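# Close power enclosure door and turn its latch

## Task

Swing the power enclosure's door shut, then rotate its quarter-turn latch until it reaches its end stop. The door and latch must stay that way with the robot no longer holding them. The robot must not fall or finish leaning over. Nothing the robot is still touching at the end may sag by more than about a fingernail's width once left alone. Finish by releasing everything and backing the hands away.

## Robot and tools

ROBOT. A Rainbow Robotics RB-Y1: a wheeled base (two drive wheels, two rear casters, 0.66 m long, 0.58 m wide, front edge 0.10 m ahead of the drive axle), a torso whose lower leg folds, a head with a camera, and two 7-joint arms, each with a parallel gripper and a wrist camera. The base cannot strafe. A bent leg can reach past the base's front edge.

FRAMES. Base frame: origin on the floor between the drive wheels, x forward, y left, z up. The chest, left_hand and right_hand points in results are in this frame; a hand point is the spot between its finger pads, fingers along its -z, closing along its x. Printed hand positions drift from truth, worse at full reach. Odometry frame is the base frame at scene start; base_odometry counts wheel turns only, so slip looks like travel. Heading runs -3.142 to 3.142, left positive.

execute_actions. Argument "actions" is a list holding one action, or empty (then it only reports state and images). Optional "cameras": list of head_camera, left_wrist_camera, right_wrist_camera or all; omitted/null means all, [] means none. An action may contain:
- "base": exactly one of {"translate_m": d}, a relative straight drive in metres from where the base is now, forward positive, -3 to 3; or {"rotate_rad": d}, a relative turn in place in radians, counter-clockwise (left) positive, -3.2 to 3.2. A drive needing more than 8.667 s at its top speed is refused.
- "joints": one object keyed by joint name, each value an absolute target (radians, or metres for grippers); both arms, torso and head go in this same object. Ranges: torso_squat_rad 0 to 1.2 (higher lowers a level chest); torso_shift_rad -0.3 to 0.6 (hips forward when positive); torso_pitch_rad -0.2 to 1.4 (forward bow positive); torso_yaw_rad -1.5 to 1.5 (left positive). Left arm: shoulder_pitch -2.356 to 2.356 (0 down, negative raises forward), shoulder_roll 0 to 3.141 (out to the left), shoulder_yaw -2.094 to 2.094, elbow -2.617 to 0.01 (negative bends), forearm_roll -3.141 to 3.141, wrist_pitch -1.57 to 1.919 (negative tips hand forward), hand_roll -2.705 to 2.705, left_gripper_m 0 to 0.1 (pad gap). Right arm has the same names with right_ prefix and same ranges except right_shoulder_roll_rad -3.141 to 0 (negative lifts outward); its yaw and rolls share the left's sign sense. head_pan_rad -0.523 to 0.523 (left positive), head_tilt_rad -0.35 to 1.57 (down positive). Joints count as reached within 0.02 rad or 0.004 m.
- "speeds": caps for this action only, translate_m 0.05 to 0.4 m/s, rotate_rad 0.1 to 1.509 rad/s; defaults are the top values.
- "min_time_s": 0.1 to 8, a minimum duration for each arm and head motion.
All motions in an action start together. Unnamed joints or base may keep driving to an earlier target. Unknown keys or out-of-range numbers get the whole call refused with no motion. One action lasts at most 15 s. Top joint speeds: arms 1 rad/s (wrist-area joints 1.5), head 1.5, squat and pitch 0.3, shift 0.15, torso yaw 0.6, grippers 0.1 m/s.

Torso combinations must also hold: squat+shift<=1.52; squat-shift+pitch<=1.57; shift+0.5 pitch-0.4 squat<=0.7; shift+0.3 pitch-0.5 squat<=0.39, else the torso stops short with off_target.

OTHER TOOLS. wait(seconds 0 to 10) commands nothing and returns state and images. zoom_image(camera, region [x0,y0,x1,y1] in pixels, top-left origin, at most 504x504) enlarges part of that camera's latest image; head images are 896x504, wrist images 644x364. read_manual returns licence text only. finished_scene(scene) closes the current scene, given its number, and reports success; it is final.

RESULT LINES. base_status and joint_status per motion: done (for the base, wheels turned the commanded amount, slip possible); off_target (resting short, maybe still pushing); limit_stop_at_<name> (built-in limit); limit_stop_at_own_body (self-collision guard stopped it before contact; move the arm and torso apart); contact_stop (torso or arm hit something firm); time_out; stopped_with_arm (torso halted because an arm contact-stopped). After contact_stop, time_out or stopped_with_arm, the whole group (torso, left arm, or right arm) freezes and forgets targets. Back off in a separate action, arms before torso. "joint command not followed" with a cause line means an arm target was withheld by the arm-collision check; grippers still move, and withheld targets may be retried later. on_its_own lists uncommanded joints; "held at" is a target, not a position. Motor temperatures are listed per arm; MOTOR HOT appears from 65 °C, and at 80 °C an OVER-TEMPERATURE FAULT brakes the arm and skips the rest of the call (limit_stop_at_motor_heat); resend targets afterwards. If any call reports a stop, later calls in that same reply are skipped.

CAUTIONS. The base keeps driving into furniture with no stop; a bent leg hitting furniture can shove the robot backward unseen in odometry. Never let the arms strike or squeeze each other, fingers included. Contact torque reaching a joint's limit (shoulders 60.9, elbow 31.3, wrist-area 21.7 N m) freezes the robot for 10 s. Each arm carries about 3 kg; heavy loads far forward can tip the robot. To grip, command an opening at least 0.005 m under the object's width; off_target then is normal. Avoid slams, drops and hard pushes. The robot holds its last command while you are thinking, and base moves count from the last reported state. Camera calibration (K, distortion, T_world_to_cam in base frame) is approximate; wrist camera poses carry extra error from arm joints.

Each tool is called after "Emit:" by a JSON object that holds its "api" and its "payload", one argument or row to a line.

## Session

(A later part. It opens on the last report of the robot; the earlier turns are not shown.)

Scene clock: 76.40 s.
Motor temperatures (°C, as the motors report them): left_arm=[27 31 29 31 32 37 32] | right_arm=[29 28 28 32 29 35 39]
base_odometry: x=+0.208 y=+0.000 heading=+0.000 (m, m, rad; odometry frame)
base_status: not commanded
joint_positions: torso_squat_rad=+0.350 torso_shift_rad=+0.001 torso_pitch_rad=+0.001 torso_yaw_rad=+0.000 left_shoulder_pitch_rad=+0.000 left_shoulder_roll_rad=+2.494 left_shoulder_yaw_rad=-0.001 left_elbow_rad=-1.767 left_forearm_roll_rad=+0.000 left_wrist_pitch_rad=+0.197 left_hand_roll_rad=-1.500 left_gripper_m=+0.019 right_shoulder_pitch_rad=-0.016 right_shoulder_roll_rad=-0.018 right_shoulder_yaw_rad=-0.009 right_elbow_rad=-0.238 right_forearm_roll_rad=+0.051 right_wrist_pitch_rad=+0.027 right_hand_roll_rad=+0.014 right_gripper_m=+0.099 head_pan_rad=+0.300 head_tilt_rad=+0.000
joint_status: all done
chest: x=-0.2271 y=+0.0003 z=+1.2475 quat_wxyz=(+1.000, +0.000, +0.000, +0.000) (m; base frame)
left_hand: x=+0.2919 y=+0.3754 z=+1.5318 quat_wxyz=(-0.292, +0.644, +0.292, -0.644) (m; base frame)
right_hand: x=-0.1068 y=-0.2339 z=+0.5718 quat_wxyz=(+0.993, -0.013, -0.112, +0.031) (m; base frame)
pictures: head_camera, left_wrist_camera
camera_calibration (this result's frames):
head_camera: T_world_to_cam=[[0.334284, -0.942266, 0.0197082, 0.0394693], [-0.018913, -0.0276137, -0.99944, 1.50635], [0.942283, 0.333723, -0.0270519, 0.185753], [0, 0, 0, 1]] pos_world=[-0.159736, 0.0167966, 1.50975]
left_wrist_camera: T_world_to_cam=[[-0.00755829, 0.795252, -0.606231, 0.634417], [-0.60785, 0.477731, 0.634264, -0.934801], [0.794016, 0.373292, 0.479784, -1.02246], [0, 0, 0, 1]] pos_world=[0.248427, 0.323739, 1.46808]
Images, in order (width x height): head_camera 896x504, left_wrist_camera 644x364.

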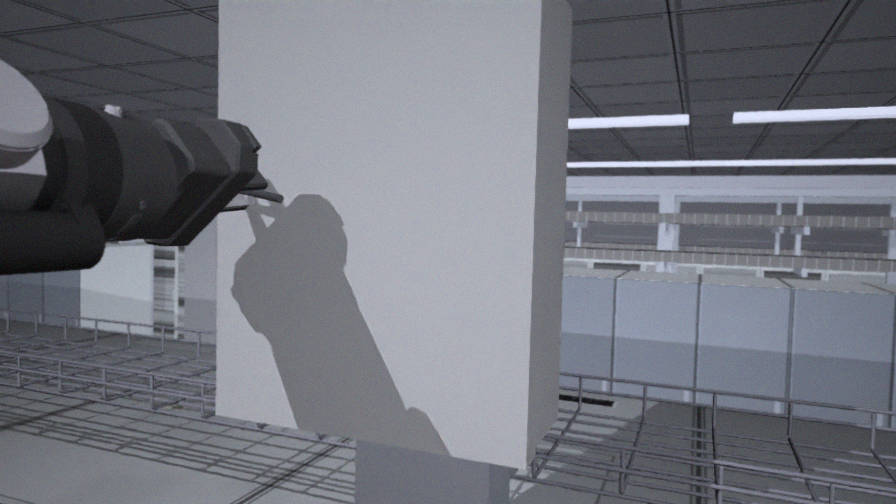

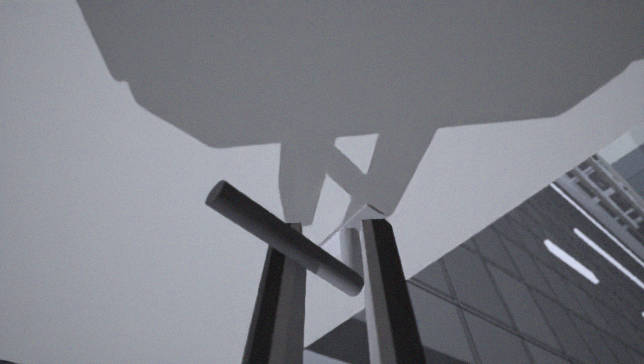

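Emit:
{"api": "execute_actions", "payload": {
  "actions": [
    {"joints":{"left_hand_roll_rad":-0.85}}
  ],
  "cameras": ["left_wrist_camera"]
}}

Emit:
{"api": "execute_actions", "payload": {
  "actions": [
    {"base":{"translate_m":0.01},"joints":{"left_gripper_m":0.004}}
  ],
  "cameras": ["head_camera","left_wrist_camera"]
}}

Scene clock: 81.27 s.
Motor temperatures (°C, as the motors report them): left_arm=[27 31 29 31 32 37 32] | right_arm=[29 28 28 32 29 35 39]
base_odometry: x=+0.208 y=+0.000 heading=+0.000 (m, m, rad; odometry frame)
base_status: not commanded
joint_positions: torso_squat_rad=+0.350 torso_shift_rad=+0.001 torso_pitch_rad=+0.001 torso_yaw_rad=+0.000 left_shoulder_pitch_rad=+0.000 left_shoulder_roll_rad=+2.494 left_shoulder_yaw_rad=+0.000 left_elbow_rad=-1.767 left_forearm_roll_rad=+0.000 left_wrist_pitch_rad=+0.197 left_hand_roll_rad=-0.850 left_gripper_m=+0.016 right_shoulder_pitch_rad=-0.016 right_shoulder_roll_rad=-0.018 right_shoulder_yaw_rad=-0.009 right_elbow_rad=-0.238 right_forearm_roll_rad=+0.051 right_wrist_pitch_rad=+0.027 right_hand_roll_rad=+0.014 right_gripper_m=+0.099 head_pan_rad=+0.300 head_tilt_rad=+0.000
joint_status: all done
chest: x=-0.2271 y=+0.0003 z=+1.2475 quat_wxyz=(+1.000, +0.000, +0.000, +0.000) (m; base frame)
left_hand: x=+0.2919 y=+0.3752 z=+1.5318 quat_wxyz=(-0.071, +0.703, +0.072, -0.704) (m; base frame)
right_hand: x=-0.1068 y=-0.2339 z=+0.5718 quat_wxyz=(+0.993, -0.013, -0.112, +0.031) (m; base frame)
pictures: left_wrist_camera
camera_calibration (this result's frames):
left_wrist_camera: T_world_to_cam=[[-0.00708905, 0.267084, -0.963647, 1.38009], [-0.607846, 0.764046, 0.216235, -0.401769], [0.794023, 0.587282, 0.15693, -0.608102], [0, 0, 0, 1]] pos_world=[0.248417, 0.295498, 1.51222]
Images, in order (width x height): left_wrist_camera 644x364.

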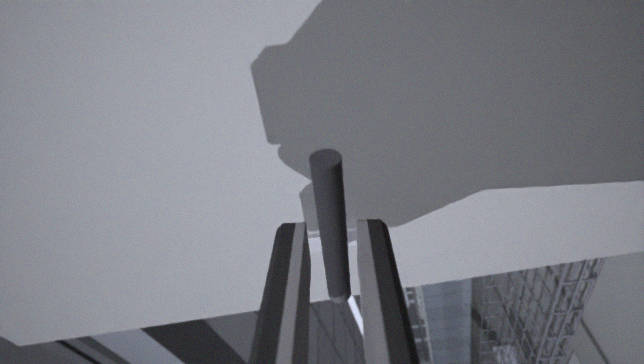

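Scene clock: 82.17 s.
Motor temperatures (°C, as the motors report them): left_arm=[27 31 29 31 32 37 32] | right_arm=[29 28 28 32 29 35 39]
base_odometry: x=+0.218 y=+0.000 heading=+0.001 (m, m, rad; odometry frame)
base_status: done
joint_positions: torso_squat_rad=+0.350 torso_shift_rad=+0.001 torso_pitch_rad=+0.000 torso_yaw_rad=+0.000 left_shoulder_pitch_rad=+0.001 left_shoulder_roll_rad=+2.493 left_shoulder_yaw_rad=-0.001 left_elbow_rad=-1.768 left_forearm_roll_rad=+0.000 left_wrist_pitch_rad=+0.196 left_hand_roll_rad=-0.850 left_gripper_m=+0.007 right_shoulder_pitch_rad=-0.016 right_shoulder_roll_rad=-0.018 right_shoulder_yaw_rad=-0.009 right_elbow_rad=-0.238 right_forearm_roll_rad=+0.051 right_wrist_pitch_rad=+0.027 right_hand_roll_rad=+0.014 right_gripper_m=+0.099 head_pan_rad=+0.300 head_tilt_rad=+0.000
joint_status: all done
chest: x=-0.2274 y=+0.0003 z=+1.2475 quat_wxyz=(+1.000, +0.000, +0.000, +0.000) (m; base frame)
left_hand: x=+0.2914 y=+0.3754 z=+1.5307 quat_wxyz=(-0.071, +0.703, +0.071, -0.704) (m; base frame)
right_hand: x=-0.1067 y=-0.2340 z=+0.5719 quat_wxyz=(+0.993, -0.013, -0.112, +0.031) (m; base frame)
pictures: head_camera, left_wrist_camera
camera_calibration (this result's frames):
head_camera: T_world_to_cam=[[0.334506, -0.942182, 0.0199459, 0.0393751], [-0.0184623, -0.0277128, -0.999445, 1.50644], [0.942213, 0.333952, -0.026665, 0.185546], [0, 0, 0, 1]] pos_world=[-0.160183, 0.0168827, 1.50977]
left_wrist_camera: T_world_to_cam=[[-0.00923113, 0.2666, -0.963763, 1.37998], [-0.607266, 0.764227, 0.21722, -0.403716], [0.794445, 0.587266, 0.154842, -0.604573], [0, 0, 0, 1]] pos_world=[0.247876, 0.295672, 1.51128]
Images, in order (width x height): head_camera 896x504, left_wrist_camera 644x364.

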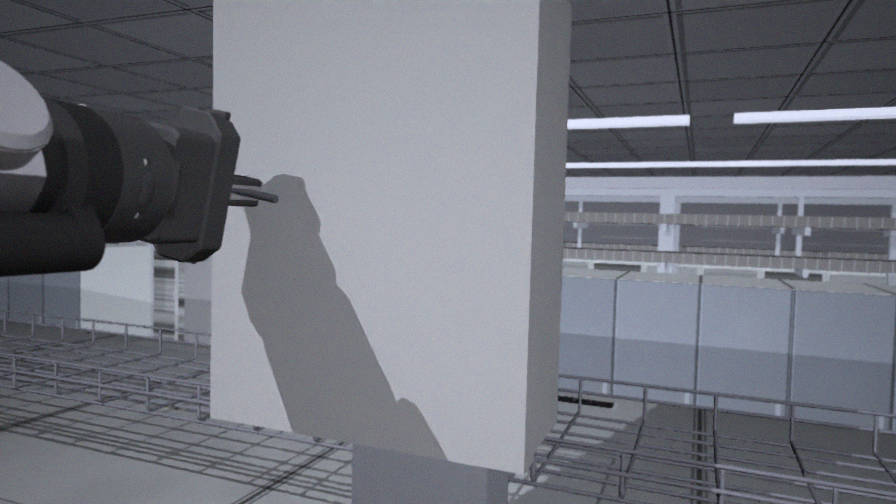

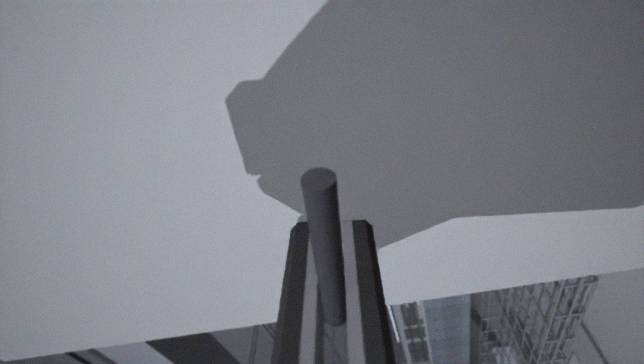

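Pressing on the door now (shut), lever gripped.

Emit:
{"api": "execute_actions", "payload": {
  "actions": [
    {"joints":{"left_hand_roll_rad":-2.3},"min_time_s":2}
  ],
  "cameras": ["head_camera","left_wrist_camera"]
}}

Scene clock: 89.03 s.
Motor temperatures (°C, as the motors report them): left_arm=[27 31 30 32 32 37 32] | right_arm=[29 28 28 32 29 35 39]
base_odometry: x=+0.218 y=+0.000 heading=+0.001 (m, m, rad; odometry frame)
base_status: not commanded
joint_positions: torso_squat_rad=+0.350 torso_shift_rad=+0.001 torso_pitch_rad=+0.000 torso_yaw_rad=+0.000 left_shoulder_pitch_rad=+0.003 left_shoulder_roll_rad=+2.492 left_shoulder_yaw_rad=-0.004 left_elbow_rad=-1.769 left_forearm_roll_rad=+0.001 left_wrist_pitch_rad=+0.196 left_hand_roll_rad=-2.300 left_gripper_m=+0.014 right_shoulder_pitch_rad=-0.016 right_shoulder_roll_rad=-0.018 right_shoulder_yaw_rad=-0.009 right_elbow_rad=-0.238 right_forearm_roll_rad=+0.051 right_wrist_pitch_rad=+0.027 right_hand_roll_rad=+0.014 right_gripper_m=+0.099 head_pan_rad=+0.300 head_tilt_rad=+0.000
joint_status: all done
chest: x=-0.2274 y=+0.0009 z=+1.2475 quat_wxyz=(+1.000, +0.000, +0.000, +0.000) (m; base frame)
left_hand: x=+0.2917 y=+0.3783 z=+1.5278 quat_wxyz=(-0.520, +0.478, +0.518, -0.483) (m; base frame)
right_hand: x=-0.1066 y=-0.2340 z=+0.5721 quat_wxyz=(+0.993, -0.014, -0.112, +0.031) (m; base frame)
pictures: head_camera, left_wrist_camera
camera_calibration (this result's frames):
head_camera: T_world_to_cam=[[0.334705, -0.942092, 0.0208426, 0.0388295], [-0.0184567, -0.0286681, -0.999419, 1.50642], [0.942142, 0.334126, -0.0269833, 0.18574], [0, 0, 0, 1]] pos_world=[-0.160186, 0.017707, 1.50975]
left_wrist_camera: T_world_to_cam=[[-0.00943527, 0.989389, 0.144987, -0.590943], [-0.60134, -0.12146, 0.789708, -0.946446], [0.798938, -0.079735, 0.596105, -1.02916], [0, 0, 0, 1]] pos_world=[0.247522, 0.387657, 1.44658]
Images, in order (width x height): head_camera 896x504, left_wrist_camera 644x364.

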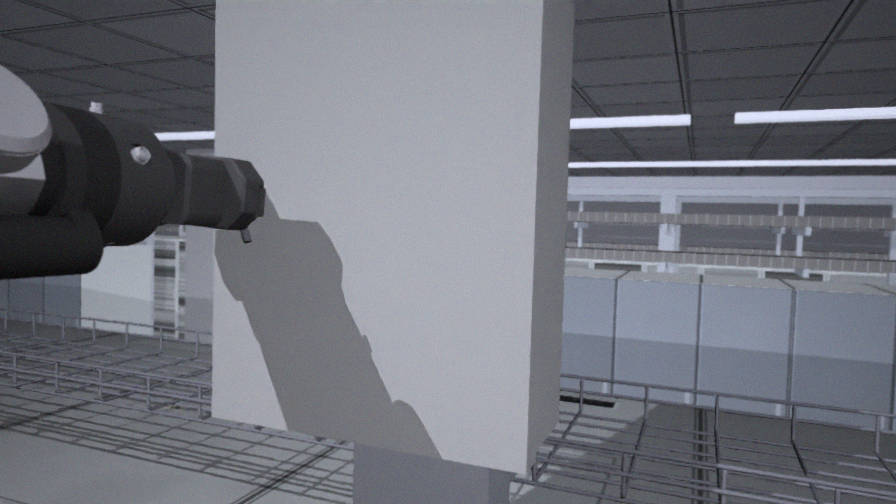

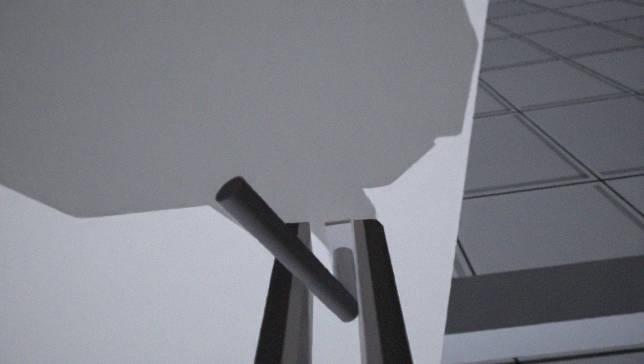

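Emit:
{"api": "execute_actions", "payload": {
  "actions": [
    {"joints":{"left_hand_roll_rad":-2.0,"left_gripper_m":0.018,"torso_squat_rad":0.41}}
  ],
  "cameras": ["left_wrist_camera"]
}}

Emit:
{"api": "execute_actions", "payload": {
  "actions": [
    {"joints":{"left_hand_roll_rad":-2.55,"left_gripper_m":0.002},"min_time_s":1.2}
  ],
  "cameras": ["head_camera","left_wrist_camera"]
}}

Scene clock: 95.90 s.
Motor temperatures (°C, as the motors report them): left_arm=[28 31 30 32 33 38 32] | right_arm=[29 28 28 32 29 35 39]
base_odometry: x=+0.218 y=+0.000 heading=+0.001 (m, m, rad; odometry frame)
base_status: not commanded
joint_positions: torso_squat_rad=+0.410 torso_shift_rad=+0.001 torso_pitch_rad=+0.000 torso_yaw_rad=+0.000 left_shoulder_pitch_rad=+0.000 left_shoulder_roll_rad=+2.494 left_shoulder_yaw_rad=+0.000 left_elbow_rad=-1.766 left_forearm_roll_rad=+0.000 left_wrist_pitch_rad=+0.197 left_hand_roll_rad=-2.000 left_gripper_m=+0.018 right_shoulder_pitch_rad=-0.016 right_shoulder_roll_rad=-0.018 right_shoulder_yaw_rad=-0.009 right_elbow_rad=-0.238 right_forearm_roll_rad=+0.051 right_wrist_pitch_rad=+0.027 right_hand_roll_rad=+0.014 right_gripper_m=+0.099 head_pan_rad=+0.300 head_tilt_rad=+0.000
joint_status: all done
chest: x=-0.2274 y=+0.0004 z=+1.2319 quat_wxyz=(+1.000, +0.000, +0.000, +0.000) (m; base frame)
left_hand: x=+0.2913 y=+0.3755 z=+1.5169 quat_wxyz=(-0.442, +0.552, +0.443, -0.551) (m; base frame)
right_hand: x=-0.1066 y=-0.2339 z=+0.5563 quat_wxyz=(+0.993, -0.013, -0.112, +0.031) (m; base frame)
pictures: left_wrist_camera
camera_calibration (this result's frames):
left_wrist_camera: T_world_to_cam=[[-0.00743137, 0.988661, -0.149979, -0.139476], [-0.6086, 0.114535, 0.785167, -1.01802], [0.793442, 0.0971121, 0.600848, -1.09461], [0, 0, 0, 1]] pos_world=[0.247905, 0.360793, 1.43609]
Images, in order (width x height): left_wrist_camera 644x364.

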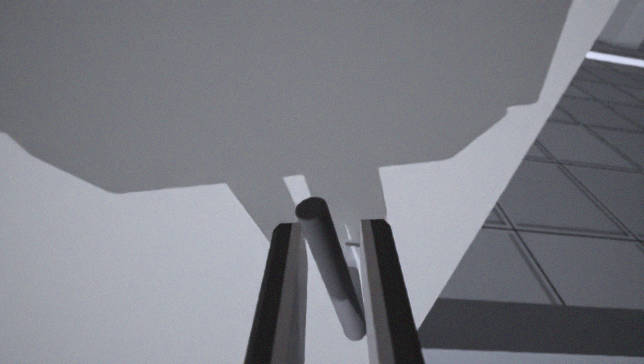

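Scene clock: 97.40 s.
Motor temperatures (°C, as the motors report them): left_arm=[28 31 30 32 33 38 32] | right_arm=[29 28 28 32 29 35 39]
base_odometry: x=+0.218 y=+0.000 heading=+0.001 (m, m, rad; odometry frame)
base_status: not commanded
joint_positions: torso_squat_rad=+0.410 torso_shift_rad=+0.001 torso_pitch_rad=+0.000 torso_yaw_rad=+0.000 left_shoulder_pitch_rad=+0.001 left_shoulder_roll_rad=+2.492 left_shoulder_yaw_rad=-0.003 left_elbow_rad=-1.765 left_forearm_roll_rad=+0.001 left_wrist_pitch_rad=+0.198 left_hand_roll_rad=-2.549 left_gripper_m=+0.014 right_shoulder_pitch_rad=-0.016 right_shoulder_roll_rad=-0.018 right_shoulder_yaw_rad=-0.009 right_elbow_rad=-0.238 right_forearm_roll_rad=+0.051 right_wrist_pitch_rad=+0.027 right_hand_roll_rad=+0.014 right_gripper_m=+0.099 head_pan_rad=+0.300 head_tilt_rad=+0.000
joint_status: left_gripper_m off_target (ended at +0.014, target +0.002); the others done
chest: x=-0.2274 y=+0.0009 z=+1.2319 quat_wxyz=(+1.000, -0.001, +0.000, +0.000) (m; base frame)
left_hand: x=+0.2915 y=+0.3790 z=+1.5155 quat_wxyz=(-0.573, +0.410, +0.576, -0.413) (m; base frame)
right_hand: x=-0.1066 y=-0.2340 z=+0.5565 quat_wxyz=(+0.993, -0.014, -0.112, +0.031) (m; base frame)
pictures: head_camera, left_wrist_camera
camera_calibration (this result's frames):
head_camera: T_world_to_cam=[[0.334735, -0.94208, 0.0209085, 0.0391402], [-0.0184208, -0.0287262, -0.999418, 1.49083], [0.942132, 0.334155, -0.0269695, 0.185239], [0, 0, 0, 1]] pos_world=[-0.160159, 0.0178007, 1.49414]
left_wrist_camera: T_world_to_cam=[[-0.0123454, 0.92271, 0.385297, -0.927993], [-0.605841, -0.313449, 0.731236, -0.774127], [0.79549, -0.224402, 0.562886, -0.915453], [0, 0, 0, 1]] pos_world=[0.247779, 0.408189, 1.43892]
Images, in order (width x height): head_camera 896x504, left_wrist_camera 644x364.

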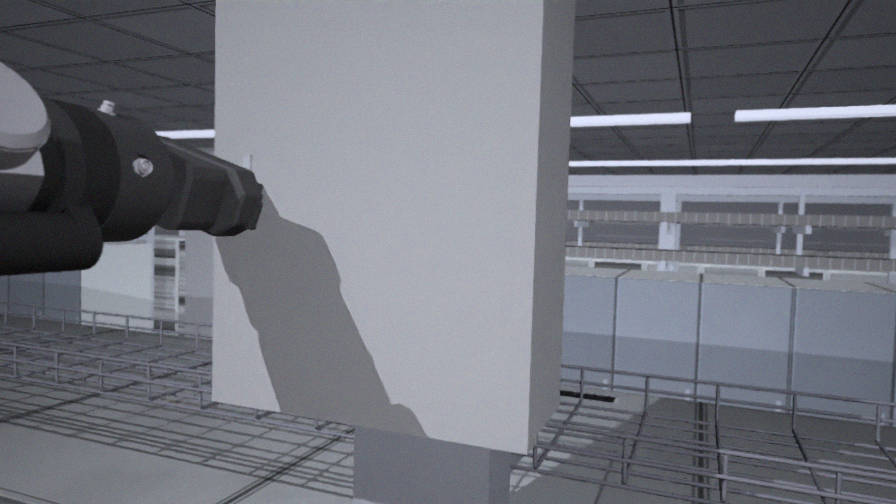

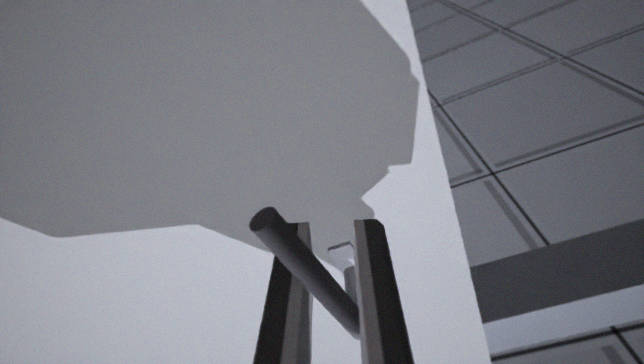

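Emit:
{"api": "execute_actions", "payload": {
  "actions": [
    {"joints":{"left_hand_roll_rad":-2.7}}
  ],
  "cameras": ["left_wrist_camera"]
}}

Emit:
{"api": "execute_actions", "payload": {
  "actions": [
    {"joints":{"left_hand_roll_rad":-2.22,"left_gripper_m":0.025}}
  ],
  "cameras": ["left_wrist_camera"]
}}

Scene clock: 100.93 s.
Motor temperatures (°C, as the motors report them): left_arm=[28 31 30 32 33 38 32] | right_arm=[29 28 28 32 29 35 39]
base_odometry: x=+0.218 y=+0.000 heading=+0.001 (m, m, rad; odometry frame)
base_status: not commanded
joint_positions: torso_squat_rad=+0.410 torso_shift_rad=+0.001 torso_pitch_rad=+0.000 torso_yaw_rad=+0.000 left_shoulder_pitch_rad=+0.001 left_shoulder_roll_rad=+2.492 left_shoulder_yaw_rad=-0.004 left_elbow_rad=-1.764 left_forearm_roll_rad=+0.001 left_wrist_pitch_rad=+0.199 left_hand_roll_rad=-2.699 left_gripper_m=+0.015 right_shoulder_pitch_rad=-0.016 right_shoulder_roll_rad=-0.018 right_shoulder_yaw_rad=-0.009 right_elbow_rad=-0.238 right_forearm_roll_rad=+0.051 right_wrist_pitch_rad=+0.027 right_hand_roll_rad=+0.014 right_gripper_m=+0.099 head_pan_rad=+0.300 head_tilt_rad=+0.000
joint_status: all done
chest: x=-0.2274 y=+0.0011 z=+1.2319 quat_wxyz=(+1.000, -0.001, +0.000, +0.000) (m; base frame)
left_hand: x=+0.2914 y=+0.3801 z=+1.5154 quat_wxyz=(-0.602, +0.366, +0.605, -0.370) (m; base frame)
right_hand: x=-0.1065 y=-0.2340 z=+0.5566 quat_wxyz=(+0.993, -0.014, -0.112, +0.031) (m; base frame)
pictures: left_wrist_camera
camera_calibration (this result's frames):
left_wrist_camera: T_world_to_cam=[[-0.0133975, 0.855289, 0.517978, -1.10404], [-0.604784, -0.419459, 0.676971, -0.651509], [0.796276, -0.304195, 0.522885, -0.824408], [0, 0, 0, 1]] pos_world=[0.247643, 0.420213, 1.44399]
Images, in order (width x height): left_wrist_camera 644x364.

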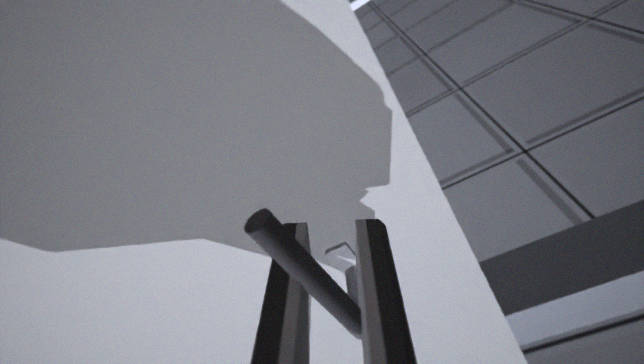

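Scene clock: 101.83 s.
Motor temperatures (°C, as the motors report them): left_arm=[28 31 30 32 33 38 32] | right_arm=[29 28 28 32 29 35 39]
base_odometry: x=+0.218 y=+0.000 heading=+0.001 (m, m, rad; odometry frame)
base_status: not commanded
joint_positions: torso_squat_rad=+0.410 torso_shift_rad=+0.001 torso_pitch_rad=+0.000 torso_yaw_rad=+0.000 left_shoulder_pitch_rad=+0.000 left_shoulder_roll_rad=+2.493 left_shoulder_yaw_rad=-0.001 left_elbow_rad=-1.767 left_forearm_roll_rad=+0.000 left_wrist_pitch_rad=+0.197 left_hand_roll_rad=-2.220 left_gripper_m=+0.025 right_shoulder_pitch_rad=-0.016 right_shoulder_roll_rad=-0.018 right_shoulder_yaw_rad=-0.009 right_elbow_rad=-0.238 right_forearm_roll_rad=+0.051 right_wrist_pitch_rad=+0.027 right_hand_roll_rad=+0.014 right_gripper_m=+0.099 head_pan_rad=+0.300 head_tilt_rad=+0.000
joint_status: all done
chest: x=-0.2274 y=+0.0004 z=+1.2319 quat_wxyz=(+1.000, +0.000, +0.000, +0.000) (m; base frame)
left_hand: x=+0.2915 y=+0.3758 z=+1.5160 quat_wxyz=(-0.500, +0.499, +0.500, -0.500) (m; base frame)
right_hand: x=-0.1066 y=-0.2340 z=+0.5563 quat_wxyz=(+0.993, -0.013, -0.112, +0.031) (m; base frame)
pictures: left_wrist_camera
camera_calibration (this result's frames):
left_wrist_camera: T_world_to_cam=[[-0.00776292, 0.997588, 0.0689752, -0.475097], [-0.607099, -0.0595119, 0.792394, -0.963248], [0.794588, -0.0357235, 0.606097, -1.0526], [0, 0, 0, 1]] pos_world=[0.247911, 0.379024, 1.43402]
Images, in order (width x height): left_wrist_camera 644x364.

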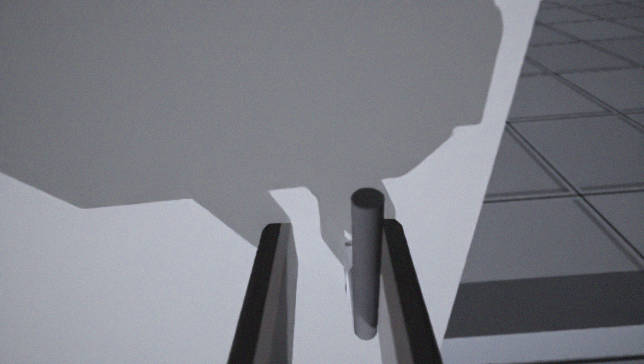

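Emit:
{"api": "execute_actions", "payload": {
  "actions": [
    {"base":{"translate_m":-0.18},"joints":{"left_gripper_m":0.06}}
  ],
  "cameras": ["head_camera","left_wrist_camera"]
}}

Emit:
{"api": "zoom_image", "payload": {
  "camera": "head_camera",
  "region": [250,100,450,300]
}}

Scene clock: 107.23 s.
Motor temperatures (°C, as the motors report them): left_arm=[28 31 30 32 33 38 32] | right_arm=[29 28 28 32 29 35 39]
base_odometry: x=+0.038 y=+0.000 heading=+0.000 (m, m, rad; odometry frame)
base_status: done
joint_positions: torso_squat_rad=+0.410 torso_shift_rad=+0.001 torso_pitch_rad=+0.000 torso_yaw_rad=+0.000 left_shoulder_pitch_rad=+0.000 left_shoulder_roll_rad=+2.494 left_shoulder_yaw_rad=+0.000 left_elbow_rad=-1.767 left_forearm_roll_rad=+0.000 left_wrist_pitch_rad=+0.197 left_hand_roll_rad=-2.220 left_gripper_m=+0.060 right_shoulder_pitch_rad=-0.016 right_shoulder_roll_rad=-0.018 right_shoulder_yaw_rad=-0.009 right_elbow_rad=-0.238 right_forearm_roll_rad=+0.051 right_wrist_pitch_rad=+0.027 right_hand_roll_rad=+0.014 right_gripper_m=+0.099 head_pan_rad=+0.300 head_tilt_rad=+0.000
joint_status: all done
chest: x=-0.2273 y=+0.0003 z=+1.2319 quat_wxyz=(+1.000, +0.000, +0.000, +0.000) (m; base frame)
left_hand: x=+0.2916 y=+0.3752 z=+1.5163 quat_wxyz=(-0.500, +0.500, +0.500, -0.500) (m; base frame)
right_hand: x=-0.1068 y=-0.2340 z=+0.5562 quat_wxyz=(+0.993, -0.013, -0.112, +0.031) (m; base frame)
pictures: head_camera, left_wrist_camera
camera_calibration (this result's frames):
head_camera: T_world_to_cam=[[0.334334, -0.942244, 0.0199189, 0.0396651], [-0.0186246, -0.0277365, -0.999442, 1.49079], [0.942271, 0.333777, -0.0268222, 0.185195], [0, 0, 0, 1]] pos_world=[-0.16, 0.0169096, 1.49413]
left_wrist_camera: T_world_to_cam=[[-0.00708066, 0.99756, 0.0694512, -0.47544], [-0.607497, -0.0594584, 0.792093, -0.962926], [0.79429, -0.0365828, 0.606436, -1.05303], [0, 0, 0, 1]] pos_world=[0.24807, 0.378503, 1.43434]
Images, in order (width x height): head_camera 896x504, left_wrist_camera 644x364.

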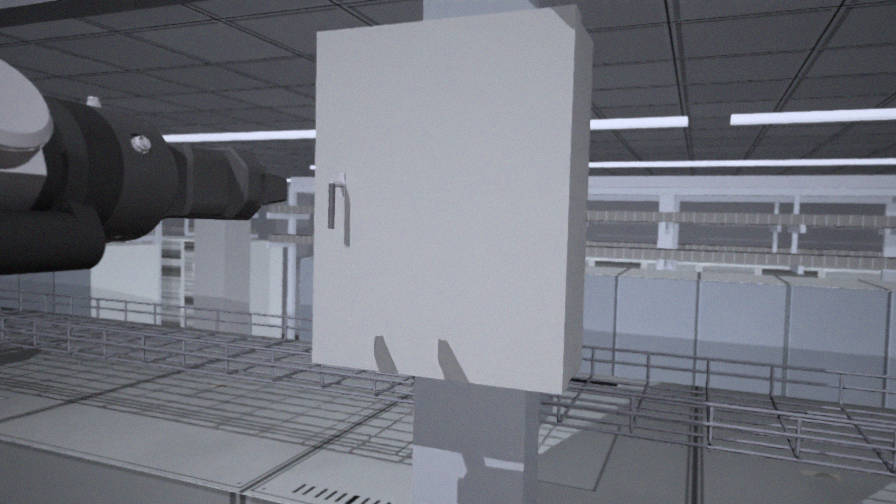

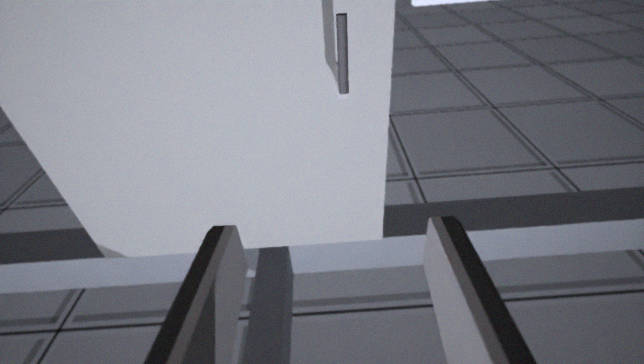

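Region (250, 100, 450, 300) of head_camera's 896x504 image, scaled by 2.520, with more detail than that image has.

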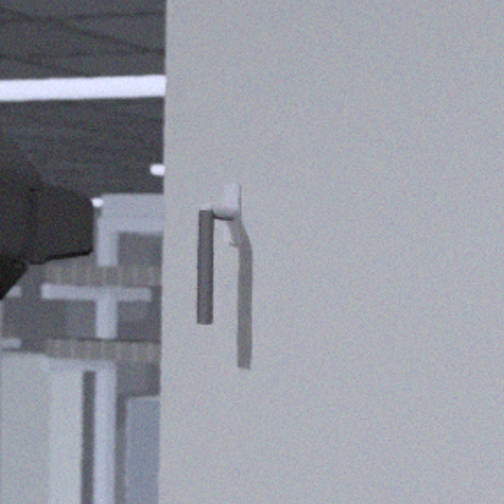

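Parallel to the edge.

Emit:
{"api": "finished_scene", "payload": {
  "scene": 1
}}

The scene is finished: the task was done.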